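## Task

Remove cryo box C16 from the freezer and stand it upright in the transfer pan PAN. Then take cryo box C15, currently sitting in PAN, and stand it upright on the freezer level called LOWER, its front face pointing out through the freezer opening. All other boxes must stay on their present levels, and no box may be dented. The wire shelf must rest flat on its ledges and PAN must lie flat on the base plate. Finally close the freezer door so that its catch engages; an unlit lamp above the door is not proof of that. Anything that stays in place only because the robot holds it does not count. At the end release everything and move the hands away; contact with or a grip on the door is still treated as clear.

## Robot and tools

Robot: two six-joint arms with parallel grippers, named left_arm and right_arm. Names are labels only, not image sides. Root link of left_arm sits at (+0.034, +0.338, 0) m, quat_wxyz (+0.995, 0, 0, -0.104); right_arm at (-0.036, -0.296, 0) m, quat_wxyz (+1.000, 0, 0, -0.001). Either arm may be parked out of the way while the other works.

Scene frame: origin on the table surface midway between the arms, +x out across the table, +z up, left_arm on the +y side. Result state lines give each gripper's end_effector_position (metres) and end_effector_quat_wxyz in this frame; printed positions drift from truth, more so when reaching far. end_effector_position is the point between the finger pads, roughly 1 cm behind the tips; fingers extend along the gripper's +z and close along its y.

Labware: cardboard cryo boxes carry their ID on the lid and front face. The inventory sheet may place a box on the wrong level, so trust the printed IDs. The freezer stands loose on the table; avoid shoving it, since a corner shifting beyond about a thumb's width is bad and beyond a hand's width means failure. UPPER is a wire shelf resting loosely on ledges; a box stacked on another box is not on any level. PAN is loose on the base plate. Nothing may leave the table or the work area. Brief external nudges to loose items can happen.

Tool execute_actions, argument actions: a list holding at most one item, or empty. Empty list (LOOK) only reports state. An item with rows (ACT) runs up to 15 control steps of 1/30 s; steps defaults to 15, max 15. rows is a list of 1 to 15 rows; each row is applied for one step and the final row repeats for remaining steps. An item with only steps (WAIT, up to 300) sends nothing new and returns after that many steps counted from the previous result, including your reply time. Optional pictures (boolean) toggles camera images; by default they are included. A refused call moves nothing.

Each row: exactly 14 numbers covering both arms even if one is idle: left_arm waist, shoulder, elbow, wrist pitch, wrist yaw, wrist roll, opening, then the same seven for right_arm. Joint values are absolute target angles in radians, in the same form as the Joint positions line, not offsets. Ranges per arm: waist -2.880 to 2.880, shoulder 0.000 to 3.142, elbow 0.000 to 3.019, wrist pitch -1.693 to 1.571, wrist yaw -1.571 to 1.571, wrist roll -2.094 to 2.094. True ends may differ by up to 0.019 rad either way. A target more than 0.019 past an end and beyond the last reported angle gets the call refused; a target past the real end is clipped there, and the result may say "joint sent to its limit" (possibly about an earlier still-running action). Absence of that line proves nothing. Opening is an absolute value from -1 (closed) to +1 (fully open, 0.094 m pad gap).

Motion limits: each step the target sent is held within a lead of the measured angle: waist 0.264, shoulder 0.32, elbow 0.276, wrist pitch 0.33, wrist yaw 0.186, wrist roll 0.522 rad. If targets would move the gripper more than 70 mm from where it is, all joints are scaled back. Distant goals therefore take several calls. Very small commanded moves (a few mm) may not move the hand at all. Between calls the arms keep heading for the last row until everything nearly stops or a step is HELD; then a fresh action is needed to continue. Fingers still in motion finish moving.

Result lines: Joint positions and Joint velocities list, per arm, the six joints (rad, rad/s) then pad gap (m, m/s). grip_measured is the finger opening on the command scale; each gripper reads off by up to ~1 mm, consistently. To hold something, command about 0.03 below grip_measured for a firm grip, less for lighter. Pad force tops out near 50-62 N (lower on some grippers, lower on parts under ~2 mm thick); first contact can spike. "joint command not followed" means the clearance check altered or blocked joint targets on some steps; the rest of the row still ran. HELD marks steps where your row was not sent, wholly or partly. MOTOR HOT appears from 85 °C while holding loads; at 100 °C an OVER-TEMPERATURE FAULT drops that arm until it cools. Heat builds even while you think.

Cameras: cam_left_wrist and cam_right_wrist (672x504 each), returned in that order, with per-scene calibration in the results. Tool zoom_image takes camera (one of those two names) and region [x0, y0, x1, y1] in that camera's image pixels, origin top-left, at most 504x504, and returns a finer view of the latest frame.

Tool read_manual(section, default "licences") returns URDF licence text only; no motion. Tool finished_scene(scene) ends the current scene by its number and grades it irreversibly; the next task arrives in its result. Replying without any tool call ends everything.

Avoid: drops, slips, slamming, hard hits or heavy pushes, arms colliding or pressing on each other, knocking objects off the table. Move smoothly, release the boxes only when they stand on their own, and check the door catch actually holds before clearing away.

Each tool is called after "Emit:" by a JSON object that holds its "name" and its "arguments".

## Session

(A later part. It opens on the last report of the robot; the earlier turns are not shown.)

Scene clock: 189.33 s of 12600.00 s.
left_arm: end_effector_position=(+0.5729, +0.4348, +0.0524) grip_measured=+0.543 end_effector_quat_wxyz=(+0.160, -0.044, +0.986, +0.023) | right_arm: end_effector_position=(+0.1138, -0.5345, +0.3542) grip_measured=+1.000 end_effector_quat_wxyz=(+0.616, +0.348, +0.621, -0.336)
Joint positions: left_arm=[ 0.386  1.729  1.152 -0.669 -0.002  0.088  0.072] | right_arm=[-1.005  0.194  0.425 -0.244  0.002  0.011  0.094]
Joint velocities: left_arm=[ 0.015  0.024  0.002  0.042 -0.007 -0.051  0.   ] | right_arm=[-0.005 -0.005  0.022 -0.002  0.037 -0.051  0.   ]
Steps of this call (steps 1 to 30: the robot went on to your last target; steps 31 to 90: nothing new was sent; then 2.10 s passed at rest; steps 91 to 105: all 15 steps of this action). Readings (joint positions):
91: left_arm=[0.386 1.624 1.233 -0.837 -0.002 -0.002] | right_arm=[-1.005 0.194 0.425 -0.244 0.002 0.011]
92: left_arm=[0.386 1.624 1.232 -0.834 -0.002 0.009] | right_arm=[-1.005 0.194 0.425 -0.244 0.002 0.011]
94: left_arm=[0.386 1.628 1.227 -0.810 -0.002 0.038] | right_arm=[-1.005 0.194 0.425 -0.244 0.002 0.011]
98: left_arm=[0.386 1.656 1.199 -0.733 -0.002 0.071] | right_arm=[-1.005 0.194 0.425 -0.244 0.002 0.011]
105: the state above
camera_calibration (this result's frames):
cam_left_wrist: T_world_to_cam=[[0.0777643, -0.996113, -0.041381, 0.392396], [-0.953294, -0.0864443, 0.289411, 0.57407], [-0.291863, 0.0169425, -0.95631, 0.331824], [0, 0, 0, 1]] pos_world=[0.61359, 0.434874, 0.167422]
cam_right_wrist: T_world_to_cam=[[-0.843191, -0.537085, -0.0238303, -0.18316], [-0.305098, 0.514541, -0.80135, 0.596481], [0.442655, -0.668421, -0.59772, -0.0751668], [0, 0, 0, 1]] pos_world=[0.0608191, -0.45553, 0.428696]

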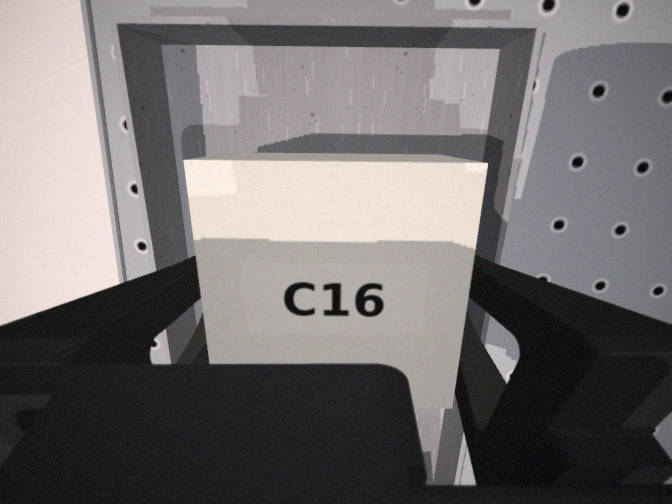

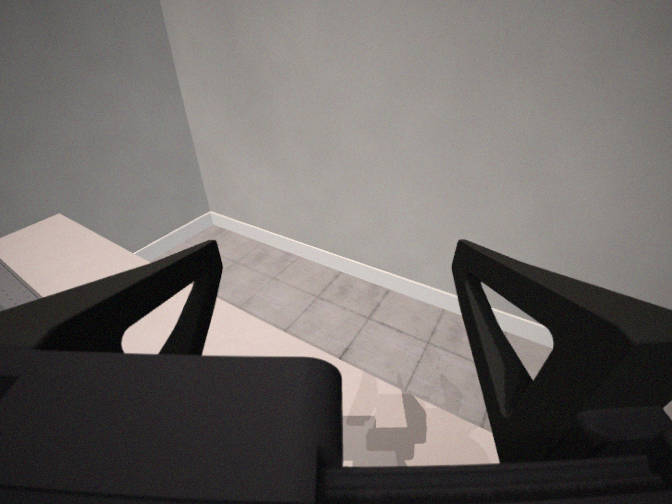

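Emit:
{"name": "execute_actions", "arguments": {"actions": [{"rows":[[0.39,1.73,1.155,-0.66,0,0.1,0.6,-1,0.2,0.45,-0.25,0,0,1],[0.39,1.73,1.155,-0.66,0,0.1,0.7,-1,0.2,0.45,-0.25,0,0,1],[0.39,1.73,1.155,-0.66,0,0.1,0.78,-1,0.2,0.45,-0.25,0,0,1],[0.39,1.73,1.155,-0.66,0,0.1,0.78,-1,0.2,0.45,-0.25,0,0,1],[0.39,1.70,1.18,-0.68,0,0.1,0.78,-1,0.2,0.45,-0.25,0,0,1],[0.39,1.67,1.2,-0.71,0,0.1,0.78,-1,0.2,0.45,-0.25,0,0,1],[0.39,1.64,1.21,-0.74,0,0.1,0.78,-1,0.2,0.45,-0.25,0,0,1],[0.39,1.61,1.21,-0.76,0,0.1,0.78,-1,0.2,0.45,-0.25,0,0,1],[0.39,1.58,1.2,-0.77,0,0.1,0.78,-1,0.2,0.45,-0.25,0,0,1],[0.39,1.55,1.18,-0.77,0,0.1,0.78,-1,0.2,0.45,-0.25,0,0,1],[0.39,1.55,1.18,-0.77,0,0.1,0.78,-1,0.2,0.45,-0.25,0,0,1],[0.39,1.55,1.18,-0.77,0,0.1,0.78,-1,0.2,0.45,-0.25,0,0,1],[0.4,1.48,1.12,-0.75,0,0.1,0.78,-1,0.2,0.45,-0.25,0,0,1],[0.41,1.4,1.04,-0.72,0,0.1,1,-1,0.2,0.45,-0.25,0,0,1],[0.42,1.32,0.96,-0.69,0,0.1,1,-1,0.2,0.45,-0.25,0,0,1]]}], "pictures": false}}

Emit:
{"name": "execute_actions", "arguments": {"actions": [{"rows":[[0.43,1.24,0.88,-0.66,0,0.05,1,-1,0.2,0.45,-0.25,0,0,1],[0.44,1.16,0.8,-0.63,0,0,1,-1,0.2,0.45,-0.25,0,0,1],[0.44,1.1,0.73,-0.61,0,0,1,-1,0.2,0.45,-0.25,0,0,1]]}]}}

Scene clock: 196.00 s of 12600.00 s.
left_arm: end_effector_position=(+0.5439, +0.4314, +0.1292) grip_measured=+0.976 end_effector_quat_wxyz=(+0.205, -0.043, +0.977, +0.029) | right_arm: end_effector_position=(+0.1138, -0.5345, +0.3542) grip_measured=+1.000 end_effector_quat_wxyz=(+0.616, +0.348, +0.621, -0.336)
Joint positions: left_arm=[ 0.39   1.521  1.094 -0.727 -0.001  0.094  0.093] | right_arm=[-1.005  0.194  0.425 -0.244  0.002  0.011  0.094]
Joint velocities: left_arm=[ 0.083 -1.753 -1.179  0.618 -0.022 -0.081  0.057] | right_arm=[-0.005  0.005 -0.017 -0.007  0.022 -0.037  0.   ]
Steps of this call (steps 1 to 15: the robot went on to your last target; steps 16 to 90: nothing new was sent; then 3.17 s passed at rest; steps 91 to 105: all 15 steps of this action). Readings (joint positions):
91: left_arm=[0.387 1.728 1.152 -0.660 -0.001 0.094] | right_arm=[-1.005 0.194 0.425 -0.244 0.002 0.011]
92: left_arm=[0.387 1.728 1.152 -0.660 -0.001 0.094] | right_arm=[-1.005 0.194 0.425 -0.244 0.002 0.011]
94: left_arm=[0.387 1.728 1.152 -0.660 -0.001 0.094] | right_arm=[-1.005 0.194 0.425 -0.244 0.002 0.011]
98: left_arm=[0.387 1.714 1.152 -0.708 -0.001 0.094] | right_arm=[-1.005 0.194 0.425 -0.244 0.002 0.011]
105: the state above

Scene clock: 196.50 s of 12600.00 s.
left_arm: end_effector_position=(+0.4208, +0.4276, +0.1519) grip_measured=+1.000 end_effector_quat_wxyz=(+0.278, -0.100, +0.955, +0.035) | right_arm: end_effector_position=(+0.1138, -0.5345, +0.3542) grip_measured=+1.000 end_effector_quat_wxyz=(+0.616, +0.348, +0.621, -0.336)
Joint positions: left_arm=[ 0.437  1.095  0.722 -0.63  -0.001  0.02   0.094] | right_arm=[-1.005  0.194  0.425 -0.244  0.002  0.011  0.094]
Joint velocities: left_arm=[-0.015  0.122 -0.012  0.007 -0.022 -0.022  0.   ] | right_arm=[-0.015 -0.015  0.002  0.017  0.022 -0.051  0.   ]
Steps of this call (steps 1 to 15: all 15 steps of this action). Readings (joint positions):
1: left_arm=[0.394 1.457 1.045 -0.708 -0.001 0.091] | right_arm=[-1.005 0.194 0.425 -0.244 0.002 0.011]
2: left_arm=[0.400 1.386 0.987 -0.690 -0.001 0.083] | right_arm=[-1.005 0.194 0.425 -0.244 0.002 0.011]
4: left_arm=[0.415 1.231 0.859 -0.654 -0.001 0.063] | right_arm=[-1.005 0.194 0.425 -0.244 0.002 0.011]
8: left_arm=[0.437 1.043 0.723 -0.645 -0.001 0.035] | right_arm=[-1.005 0.194 0.425 -0.244 0.002 0.011]
15: the state above
camera_calibration (this result's frames):
cam_left_wrist: T_world_to_cam=[[0.196477, -0.980145, -0.0266814, 0.342163], [-0.979045, -0.197597, 0.0492533, 0.494422], [-0.0535475, 0.0164451, -0.99843, 0.289098], [0, 0, 0, 1]] pos_world=[0.432315, 0.428311, 0.273422]
cam_right_wrist: T_world_to_cam=[[-0.843191, -0.537085, -0.0238303, -0.18316], [-0.305098, 0.514541, -0.80135, 0.596481], [0.442655, -0.668421, -0.59772, -0.0751668], [0, 0, 0, 1]] pos_world=[0.0608191, -0.45553, 0.428696]

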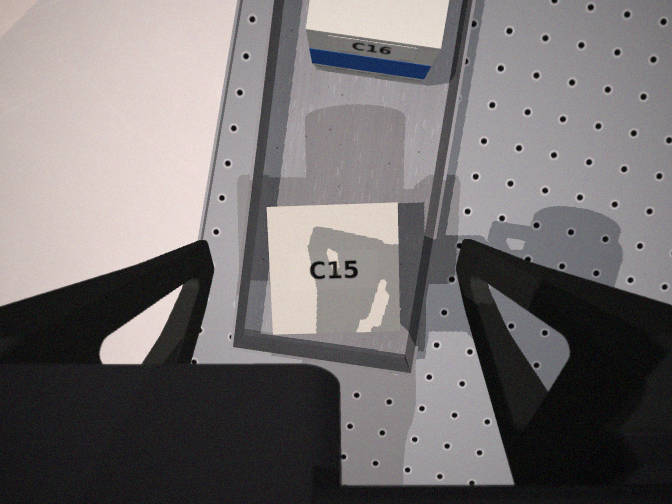

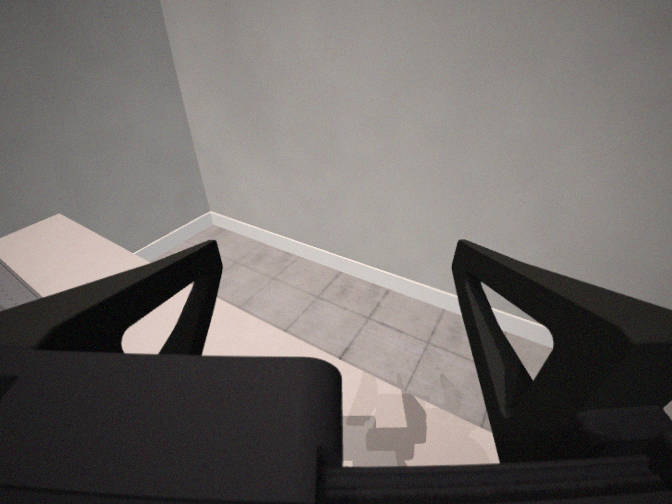

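Emit:
{"name": "execute_actions", "arguments": {"actions": [{"rows":[[0.45,1.1,0.69,-0.57,0,-0.03,0.85,-1,0.2,0.45,-0.25,0,0,1],[0.45,1.1,0.66,-0.52,0,-0.03,0.85,-1,0.2,0.45,-0.25,0,0,1],[0.45,1.1,0.63,-0.46,0,-0.03,0.85,-1,0.2,0.45,-0.25,0,0,1],[0.45,1.1,0.6,-0.4,0,-0.03,0.85,-1,0.2,0.45,-0.25,0,0,1],[0.45,1.105,0.57,-0.34,0,-0.03,0.85,-1,0.2,0.45,-0.25,0,0,1],[0.45,1.11,0.54,-0.28,0,-0.03,0.85,-1,0.2,0.45,-0.25,0,0,1],[0.45,1.12,0.51,-0.22,0,-0.03,0.85,-1,0.2,0.45,-0.25,0,0,1],[0.45,1.135,0.485,-0.16,0,-0.03,0.85,-1,0.2,0.45,-0.25,0,0,1],[0.45,1.15,0.46,-0.1,0,-0.03,0.85,-1,0.2,0.45,-0.25,0,0,1],[0.45,1.17,0.44,-0.05,0,-0.03,0.85,-1,0.2,0.45,-0.25,0,0,1],[0.45,1.185,0.425,-0.02,0,-0.03,0.85,-1,0.2,0.45,-0.25,0,0,1],[0.45,1.195,0.42,0.005,0,-0.03,0.85,-1,0.2,0.45,-0.25,0,0,1]]}], "pictures": false}}

Emit:
{"name": "execute_actions", "arguments": {"actions": [{"steps":8}]}}

Scene clock: 203.00 s of 12600.00 s.
left_arm: end_effector_position=(+0.4089, +0.4260, +0.0587) grip_measured=+0.853 end_effector_quat_wxyz=(+0.364, -0.113, +0.924, +0.040) | right_arm: end_effector_position=(+0.1138, -0.5345, +0.3542) grip_measured=+1.000 end_effector_quat_wxyz=(+0.616, +0.348, +0.621, -0.336)
Joint positions: left_arm=[ 0.44   1.195  0.413 -0.039 -0.001 -0.012  0.087] | right_arm=[-1.005  0.194  0.425 -0.244  0.002  0.011  0.094]
Joint velocities: left_arm=[-0.005  0.2   -0.056  0.193  0.007  0.037  0.001] | right_arm=[-0.015 -0.005 -0.012 -0.017 -0.037  0.007  0.   ]
Steps of this call (steps 1 to 15: the robot went on to your last target; steps 16 to 90: nothing new was sent; then 3.00 s passed at rest; steps 91 to 105: all 15 steps of this action). Readings (joint positions):
91: left_arm=[0.437 1.099 0.719 -0.621 -0.001 0.012] | right_arm=[-1.005 0.194 0.425 -0.244 0.002 0.011]
92: left_arm=[0.438 1.099 0.709 -0.597 -0.001 0.007] | right_arm=[-1.005 0.194 0.425 -0.244 0.002 0.011]
94: left_arm=[0.439 1.099 0.666 -0.511 -0.001 -0.001] | right_arm=[-1.005 0.194 0.425 -0.244 0.002 0.011]
98: left_arm=[0.440 1.102 0.538 -0.295 -0.001 -0.008] | right_arm=[-1.005 0.194 0.425 -0.244 0.002 0.011]
105: the state above

Scene clock: 203.27 s of 12600.00 s.
left_arm: end_effector_position=(+0.4119, +0.4267, +0.0601) grip_measured=+0.853 end_effector_quat_wxyz=(+0.372, -0.113, +0.921, +0.041) | right_arm: end_effector_position=(+0.1138, -0.5345, +0.3542) grip_measured=+1.000 end_effector_quat_wxyz=(+0.616, +0.348, +0.621, -0.336)
Joint positions: left_arm=[ 0.44   1.2    0.412 -0.016 -0.001 -0.013  0.087] | right_arm=[-1.005  0.194  0.425 -0.244  0.002  0.011  0.094]
Joint velocities: left_arm=[-0.005  0.005  0.007 -0.007 -0.066  0.051 -0.   ] | right_arm=[-0.005  0.005  0.012  0.007  0.007 -0.081  0.   ]
Steps of this call (steps 1 to 8: the robot went on to your last target). Readings (joint positions):
1: left_arm=[0.440 1.200 0.412 -0.033 -0.001 -0.013] | right_arm=[-1.005 0.194 0.425 -0.244 0.002 0.011]
2: left_arm=[0.440 1.200 0.412 -0.029 -0.001 -0.013] | right_arm=[-1.005 0.194 0.425 -0.244 0.002 0.011]
4: left_arm=[0.440 1.200 0.412 -0.019 -0.001 -0.013] | right_arm=[-1.005 0.194 0.425 -0.244 0.002 0.011]
8: the state above
camera_calibration (this result's frames):
cam_left_wrist: T_world_to_cam=[[0.228867, -0.973418, -0.00879137, 0.323343], [-0.96291, -0.225053, -0.148845, 0.507092], [0.14291, 0.042531, -0.988821, 0.104335], [0, 0, 0, 1]] pos_world=[0.399371, 0.424433, 0.18149]
cam_right_wrist: T_world_to_cam=[[-0.843191, -0.537085, -0.0238303, -0.18316], [-0.305098, 0.514541, -0.80135, 0.596481], [0.442655, -0.668421, -0.59772, -0.0751668], [0, 0, 0, 1]] pos_world=[0.0608191, -0.45553, 0.428696]

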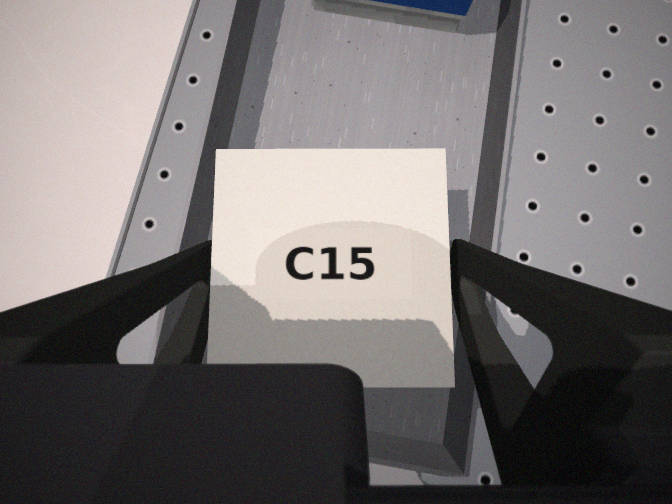

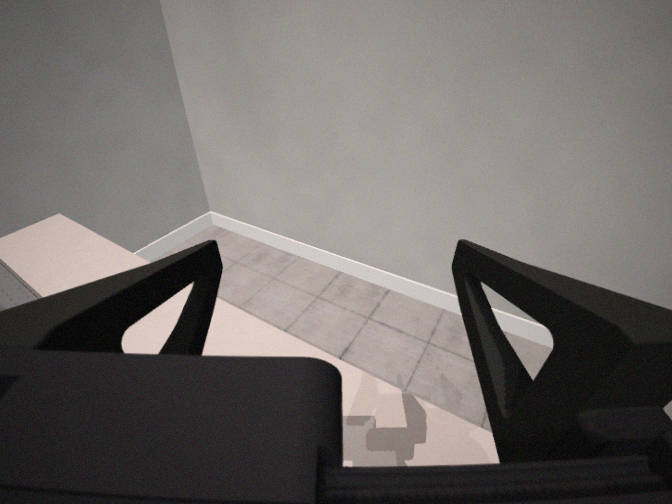

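Emit:
{"name": "execute_actions", "arguments": {"actions": [{"rows":[[0.45,1.2,0.40,0.05,0,-0.02,0.78,-1,0.2,0.45,-0.25,0,0,1],[0.45,1.2,0.385,0.1,0,-0.02,0.78,-1,0.2,0.45,-0.25,0,0,1],[0.45,1.2,0.37,0.15,0,-0.02,0.78,-1,0.2,0.45,-0.25,0,0,1],[0.45,1.205,0.35,0.21,0,-0.02,0.78,-1,0.2,0.45,-0.25,0,0,1],[0.45,1.21,0.33,0.27,0,-0.02,0.78,-1,0.2,0.45,-0.25,0,0,1],[0.45,1.22,0.31,0.33,0,-0.02,0.78,-1,0.2,0.45,-0.25,0,0,1],[0.45,1.235,0.295,0.39,0,-0.02,0.78,-1,0.2,0.45,-0.25,0,0,1],[0.45,1.25,0.28,0.45,0,-0.02,0.78,-1,0.2,0.45,-0.25,0,0,1],[0.45,1.27,0.265,0.51,0,-0.02,0.78,-1,0.2,0.45,-0.25,0,0,1],[0.45,1.29,0.25,0.57,0,-0.02,0.78,-1,0.2,0.45,-0.25,0,0,1],[0.45,1.315,0.235,0.64,0,-0.02,0.78,-1,0.2,0.45,-0.25,0,0,1],[0.45,1.338,0.222,0.70,0,-0.02,0.78,-1,0.2,0.45,-0.25,0,0,1]]}], "pictures": false}}

Emit:
{"name": "execute_actions", "arguments": {"actions": [{"steps":8}]}}

Scene clock: 215.07 s of 12600.00 s.
left_arm: end_effector_position=(+0.4141, +0.4272, +0.0648) grip_measured=+0.783 end_effector_quat_wxyz=(+0.526, -0.104, +0.842, +0.058) | right_arm: end_effector_position=(+0.1138, -0.5345, +0.3542) grip_measured=+1.000 end_effector_quat_wxyz=(+0.616, +0.348, +0.621, -0.336)
Joint positions: left_arm=[ 0.44   1.331  0.226  0.65  -0.001 -0.014  0.084] | right_arm=[-1.005  0.194  0.425 -0.244  0.002  0.011  0.094]
Joint velocities: left_arm=[-0.015  0.288 -0.125  0.325 -0.022  0.037 -0.001] | right_arm=[-0.005  0.005 -0.007  0.007 -0.007 -0.11   0.   ]
Steps of this call (steps 1 to 30: the robot went on to your last target; steps 31 to 90: nothing new was sent; then 8.30 s passed at rest; steps 91 to 105: all 15 steps of this action). Readings (joint positions):
91: left_arm=[0.440 1.200 0.411 -0.008 -0.001 -0.014] | right_arm=[-1.005 0.194 0.425 -0.244 0.002 0.011]
92: left_arm=[0.440 1.200 0.405 0.015 -0.001 -0.014] | right_arm=[-1.005 0.194 0.425 -0.244 0.002 0.011]
94: left_arm=[0.440 1.200 0.385 0.094 -0.001 -0.014] | right_arm=[-1.005 0.194 0.425 -0.244 0.002 0.011]
98: left_arm=[0.440 1.209 0.315 0.314 -0.001 -0.014] | right_arm=[-1.005 0.194 0.425 -0.244 0.002 0.011]
105: the state above

Scene clock: 215.33 s of 12600.00 s.
left_arm: end_effector_position=(+0.4143, +0.4273, +0.0656) grip_measured=+0.783 end_effector_quat_wxyz=(+0.531, -0.103, +0.839, +0.058) | right_arm: end_effector_position=(+0.1138, -0.5345, +0.3542) grip_measured=+1.000 end_effector_quat_wxyz=(+0.616, +0.348, +0.621, -0.336)
Joint positions: left_arm=[ 0.44   1.34   0.221  0.676 -0.001 -0.014  0.084] | right_arm=[-1.005  0.194  0.425 -0.244  0.002  0.011  0.094]
Joint velocities: left_arm=[ 0.005 -0.005 -0.017  0.007  0.037  0.007  0.   ] | right_arm=[ 0.005 -0.005 -0.017  0.002  0.007  0.037  0.   ]
Steps of this call (steps 1 to 8: the robot went on to your last target). Readings (joint positions):
1: left_arm=[0.440 1.338 0.223 0.658 -0.001 -0.014] | right_arm=[-1.005 0.194 0.425 -0.244 0.002 0.011]
2: left_arm=[0.440 1.340 0.221 0.663 -0.001 -0.014] | right_arm=[-1.005 0.194 0.425 -0.244 0.002 0.011]
4: left_arm=[0.440 1.340 0.221 0.671 -0.001 -0.014] | right_arm=[-1.005 0.194 0.425 -0.244 0.002 0.011]
8: the state above
camera_calibration (this result's frames):
cam_left_wrist: T_world_to_cam=[[0.232053, -0.972671, -0.00786495, 0.321692], [-0.84931, -0.198667, -0.489084, 0.474309], [0.474156, 0.120173, -0.872201, -0.0686712], [0, 0, 0, 1]] pos_world=[0.360747, 0.415383, 0.174612]
cam_right_wrist: T_world_to_cam=[[-0.843191, -0.537085, -0.0238303, -0.18316], [-0.305098, 0.514541, -0.80135, 0.596481], [0.442655, -0.668421, -0.59772, -0.0751668], [0, 0, 0, 1]] pos_world=[0.0608191, -0.45553, 0.428696]

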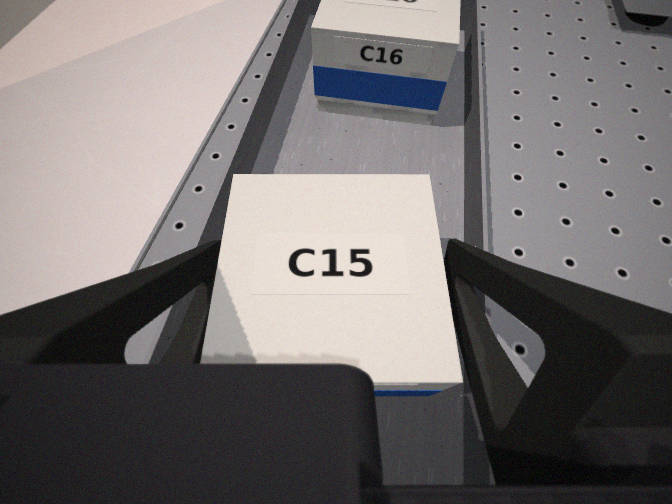

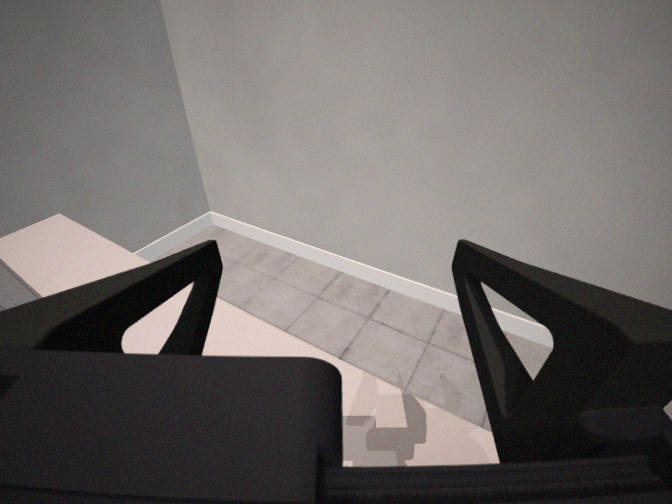

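A bit high; lower slightly while narrowing, then grip.

Emit:
{"name": "execute_actions", "arguments": {"actions": [{"rows":[[0.45,1.36,0.222,0.70,0,-0.02,0.68,-1,0.2,0.45,-0.25,0,0,1],[0.45,1.37,0.222,0.70,0,-0.02,0.64,-1,0.2,0.45,-0.25,0,0,1],[0.45,1.375,0.222,0.70,0,-0.02,0.64,-1,0.2,0.45,-0.25,0,0,1],[0.45,1.375,0.222,0.70,0,-0.02,0.64,-1,0.2,0.45,-0.25,0,0,1],[0.45,1.375,0.222,0.70,0,-0.02,0.64,-1,0.2,0.45,-0.25,0,0,1],[0.45,1.375,0.222,0.70,0,-0.02,0.62,-1,0.2,0.45,-0.25,0,0,1],[0.45,1.375,0.222,0.70,0,-0.02,0.6,-1,0.2,0.45,-0.25,0,0,1],[0.45,1.375,0.222,0.70,0,-0.02,0.585,-1,0.2,0.45,-0.25,0,0,1],[0.45,1.375,0.222,0.70,0,-0.02,0.57,-1,0.2,0.45,-0.25,0,0,1],[0.45,1.375,0.222,0.70,0,-0.02,0.56,-1,0.2,0.45,-0.25,0,0,1],[0.45,1.375,0.222,0.70,0,-0.02,0.55,-1,0.2,0.45,-0.25,0,0,1],[0.45,1.375,0.222,0.70,0,-0.02,0.54,-1,0.2,0.45,-0.25,0,0,1],[0.45,1.375,0.222,0.70,0,-0.02,0.53,-1,0.2,0.45,-0.25,0,0,1]]}], "pictures": false}}

Scene clock: 218.67 s of 12600.00 s.
left_arm: end_effector_position=(+0.4127, +0.4272, +0.0568) grip_measured=+0.546 end_effector_quat_wxyz=(+0.522, -0.104, +0.845, +0.058) | right_arm: end_effector_position=(+0.1138, -0.5345, +0.3542) grip_measured=+1.000 end_effector_quat_wxyz=(+0.616, +0.348, +0.621, -0.336)
Joint positions: left_arm=[ 0.441  1.365  0.221  0.678 -0.001 -0.014  0.073] | right_arm=[-1.005  0.194  0.425 -0.244  0.002  0.011  0.094]
Joint velocities: left_arm=[-0.005  0.005  0.007 -0.007  0.007  0.037  0.001] | right_arm=[-0.015 -0.015 -0.017 -0.012 -0.007  0.007  0.   ]
Steps of this call (steps 1 to 30: the robot went on to your last target; steps 31 to 85: nothing new was sent; steps 86 to 100: all 15 steps of this action). Readings (joint positions):
86: left_arm=[0.440 1.340 0.221 0.677 -0.001 -0.014] | right_arm=[-1.005 0.194 0.425 -0.244 0.002 0.011]
87: left_arm=[0.440 1.343 0.221 0.677 -0.001 -0.014] | right_arm=[-1.005 0.194 0.425 -0.244 0.002 0.011]
89: left_arm=[0.440 1.352 0.221 0.678 -0.001 -0.014] | right_arm=[-1.005 0.194 0.425 -0.244 0.002 0.011]
93: left_arm=[0.440 1.365 0.221 0.678 -0.001 -0.014] | right_arm=[-1.005 0.194 0.425 -0.244 0.002 0.011]
100: the state above

Emit:
{"name": "execute_actions", "arguments": {"actions": [{"rows":[[0.44,1.33,0.24,0.65,0,-0.02,0.53,-1,0.2,0.45,-0.25,0,0,1],[0.44,1.29,0.25,0.6,0,-0.02,0.53,-1,0.2,0.45,-0.25,0,0,1],[0.44,1.25,0.27,0.54,0,-0.02,0.53,-1,0.2,0.45,-0.25,0,0,1],[0.44,1.21,0.29,0.48,0,-0.02,0.53,-1,0.2,0.45,-0.25,0,0,1],[0.44,1.17,0.31,0.42,0,-0.02,0.53,-1,0.2,0.45,-0.25,0,0,1],[0.44,1.13,0.33,0.36,0,-0.02,0.53,-1,0.2,0.45,-0.25,0,0,1],[0.44,1.09,0.35,0.3,0,-0.02,0.53,-1,0.2,0.45,-0.25,0,0,1],[0.44,1.06,0.38,0.24,0,-0.02,0.53,-1,0.2,0.45,-0.25,0,0,1],[0.44,1.05,0.42,0.19,0,-0.02,0.53,-1,0.2,0.45,-0.25,0,0,1],[0.4,1.06,0.46,0.16,-0.03,-0.04,0.53,-1,0.2,0.45,-0.25,0,0,1],[0.35,1.08,0.5,0.14,-0.06,-0.06,0.53,-1,0.2,0.45,-0.25,0,0,1],[0.29,1.11,0.54,0.12,-0.1,-0.08,0.53,-1,0.2,0.45,-0.25,0,0,1],[0.23,1.14,0.58,0.11,-0.14,-0.1,0.53,-1,0.2,0.45,-0.25,0,0,1],[0.17,1.18,0.62,0.1,-0.18,-0.12,0.53,-1,0.2,0.45,-0.25,0,0,1],[0.11,1.22,0.66,0.1,-0.22,-0.14,0.53,-1,0.2,0.45,-0.25,0,0,1]]}], "pictures": false}}

Emit:
{"name": "execute_actions", "arguments": {"actions": [{"rows":[[0.05,1.26,0.7,0.1,-0.26,-0.17,0.53,-1,0.2,0.45,-0.25,0,0,1],[-0.01,1.3,0.74,0.09,-0.3,-0.19,0.53,-1,0.2,0.45,-0.25,0,0,1],[-0.07,1.34,0.78,0.09,-0.34,-0.21,0.53,-1,0.2,0.45,-0.25,0,0,1],[-0.13,1.38,0.82,0.085,-0.38,-0.24,0.53,-1,0.2,0.45,-0.25,0,0,1],[-0.19,1.42,0.86,0.08,-0.42,-0.26,0.53,-1,0.2,0.45,-0.25,0,0,1],[-0.24,1.46,0.9,0.08,-0.46,-0.28,0.53,-1,0.2,0.45,-0.25,0,0,1],[-0.28,1.5,0.94,0.075,-0.49,-0.3,0.53,-1,0.2,0.45,-0.25,0,0,1],[-0.31,1.54,0.98,0.07,-0.51,-0.31,0.53,-1,0.2,0.45,-0.25,0,0,1],[-0.33,1.58,1.02,0.07,-0.53,-0.32,0.53,-1,0.2,0.45,-0.25,0,0,1],[-0.345,1.62,1.06,0.07,-0.54,-0.33,0.53,-1,0.2,0.45,-0.25,0,0,1],[-0.35,1.65,1.1,0.07,-0.54,-0.33,0.53,-1,0.2,0.45,-0.25,0,0,1],[-0.35,1.675,1.125,0.07,-0.54,-0.33,0.53,-1,0.2,0.45,-0.25,0,0,1]]}], "pictures": false}}

Emit:
{"name": "execute_actions", "arguments": {"actions": [{"steps":12}]}}

Scene clock: 231.33 s of 12600.00 s.
left_arm: end_effector_position=(+0.4567, +0.4060, +0.1478) grip_measured=+0.546 end_effector_quat_wxyz=(+0.506, -0.100, +0.853, +0.077) | right_arm: end_effector_position=(+0.1138, -0.5345, +0.3542) grip_measured=+1.000 end_effector_quat_wxyz=(+0.616, +0.348, +0.621, -0.336)
Joint positions: left_arm=[ 0.311  1.101  0.443  0.157 -0.146 -0.045  0.073] | right_arm=[-1.005  0.194  0.425 -0.244  0.002  0.011  0.094]
Joint velocities: left_arm=[-1.226  0.513  0.847 -0.291 -0.828 -0.227  0.   ] | right_arm=[-0.005 -0.024  0.017  0.012 -0.037  0.095  0.   ]
Steps of this call (steps 1 to 15: the robot went on to your last target; steps 16 to 90: nothing new was sent; then 9.17 s passed at rest; steps 91 to 105: all 15 steps of this action). Readings (joint positions):
91: left_arm=[0.441 1.364 0.221 0.675 -0.001 -0.014] | right_arm=[-1.005 0.194 0.425 -0.244 0.002 0.011]
92: left_arm=[0.441 1.357 0.222 0.662 -0.001 -0.014] | right_arm=[-1.005 0.194 0.425 -0.244 0.002 0.011]
94: left_arm=[0.441 1.312 0.228 0.586 -0.001 -0.014] | right_arm=[-1.005 0.194 0.425 -0.244 0.002 0.011]
98: left_arm=[0.441 1.156 0.264 0.357 -0.001 -0.014] | right_arm=[-1.005 0.194 0.425 -0.244 0.002 0.011]
105: the state above

Scene clock: 231.83 s of 12600.00 s.
left_arm: end_effector_position=(+0.5750, +0.1494, +0.1259) grip_measured=+0.546 end_effector_quat_wxyz=(+0.490, -0.001, +0.869, +0.061) | right_arm: end_effector_position=(+0.1138, -0.5345, +0.3542) grip_measured=+1.000 end_effector_quat_wxyz=(+0.616, +0.348, +0.621, -0.336)
Joint positions: left_arm=[-0.274  1.59   0.875  0.087 -0.514 -0.22   0.073] | right_arm=[-1.005  0.194  0.425 -0.244  0.002  0.011  0.094]
Joint velocities: left_arm=[-0.718  0.933  0.867 -0.105 -0.168 -0.256 -0.001] | right_arm=[-0.005  0.005 -0.017  0.012 -0.066 -0.007  0.   ]
Steps of this call (steps 1 to 15: all 15 steps of this action). Readings (joint positions):
1: left_arm=[0.268 1.121 0.472 0.149 -0.177 -0.054] | right_arm=[-1.005 0.194 0.425 -0.244 0.002 0.011]
2: left_arm=[0.224 1.145 0.502 0.142 -0.209 -0.064] | right_arm=[-1.005 0.194 0.425 -0.244 0.002 0.011]
4: left_arm=[0.136 1.201 0.561 0.130 -0.276 -0.086] | right_arm=[-1.005 0.194 0.425 -0.244 0.002 0.011]
8: left_arm=[-0.033 1.338 0.677 0.112 -0.412 -0.140] | right_arm=[-1.005 0.194 0.425 -0.244 0.002 0.011]
15: the state above

Scene clock: 232.23 s of 12600.00 s.
left_arm: end_effector_position=(+0.6186, +0.0701, +0.1624) grip_measured=+0.546 end_effector_quat_wxyz=(+0.527, -0.019, +0.850, +0.009) | right_arm: end_effector_position=(+0.1138, -0.5345, +0.3542) grip_measured=+1.000 end_effector_quat_wxyz=(+0.616, +0.348, +0.621, -0.336)
Joint positions: left_arm=[-0.357  1.693  1.076  0.074 -0.534 -0.304  0.073] | right_arm=[-1.005  0.194  0.425 -0.244  0.002  0.011  0.094]
Joint velocities: left_arm=[-0.015 -0.005  0.017 -0.012  0.051 -0.037 -0.   ] | right_arm=[-0.005  0.005  0.007  0.007 -0.037  0.051  0.   ]
Steps of this call (steps 1 to 12: the robot went on to your last target). Readings (joint positions):
1: left_arm=[-0.296 1.620 0.906 0.083 -0.518 -0.229] | right_arm=[-1.005 0.194 0.425 -0.244 0.002 0.011]
2: left_arm=[-0.315 1.645 0.935 0.080 -0.521 -0.239] | right_arm=[-1.005 0.194 0.425 -0.244 0.002 0.011]
4: left_arm=[-0.341 1.679 0.989 0.076 -0.526 -0.259] | right_arm=[-1.005 0.194 0.425 -0.244 0.002 0.011]
8: left_arm=[-0.357 1.693 1.057 0.074 -0.532 -0.290] | right_arm=[-1.005 0.194 0.425 -0.244 0.002 0.011]
12: the state above
camera_calibration (this result's frames):
cam_left_wrist: T_world_to_cam=[[0.0374808, -0.999192, -0.0145369, 0.0508904], [-0.880593, -0.0261483, -0.473152, 0.628925], [0.472389, 0.0305352, -0.880861, -0.0294171], [0, 0, 0, 1]] pos_world=[0.565816, 0.0681929, 0.272405]
cam_right_wrist: T_world_to_cam=[[-0.843191, -0.537085, -0.0238303, -0.18316], [-0.305098, 0.514541, -0.80135, 0.596481], [0.442655, -0.668421, -0.59772, -0.0751668], [0, 0, 0, 1]] pos_world=[0.0608191, -0.45553, 0.428696]

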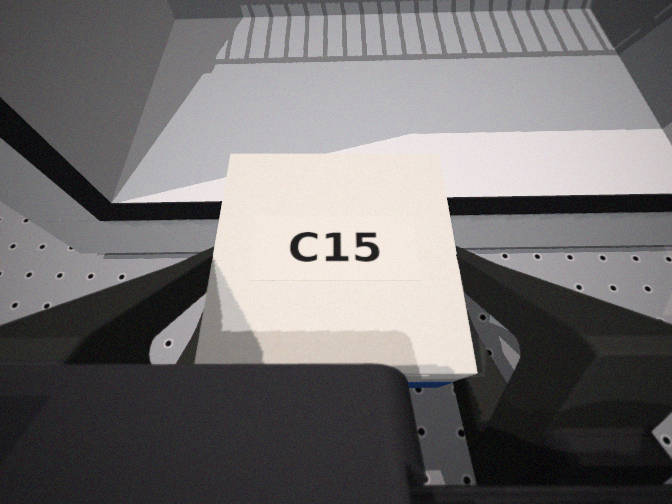

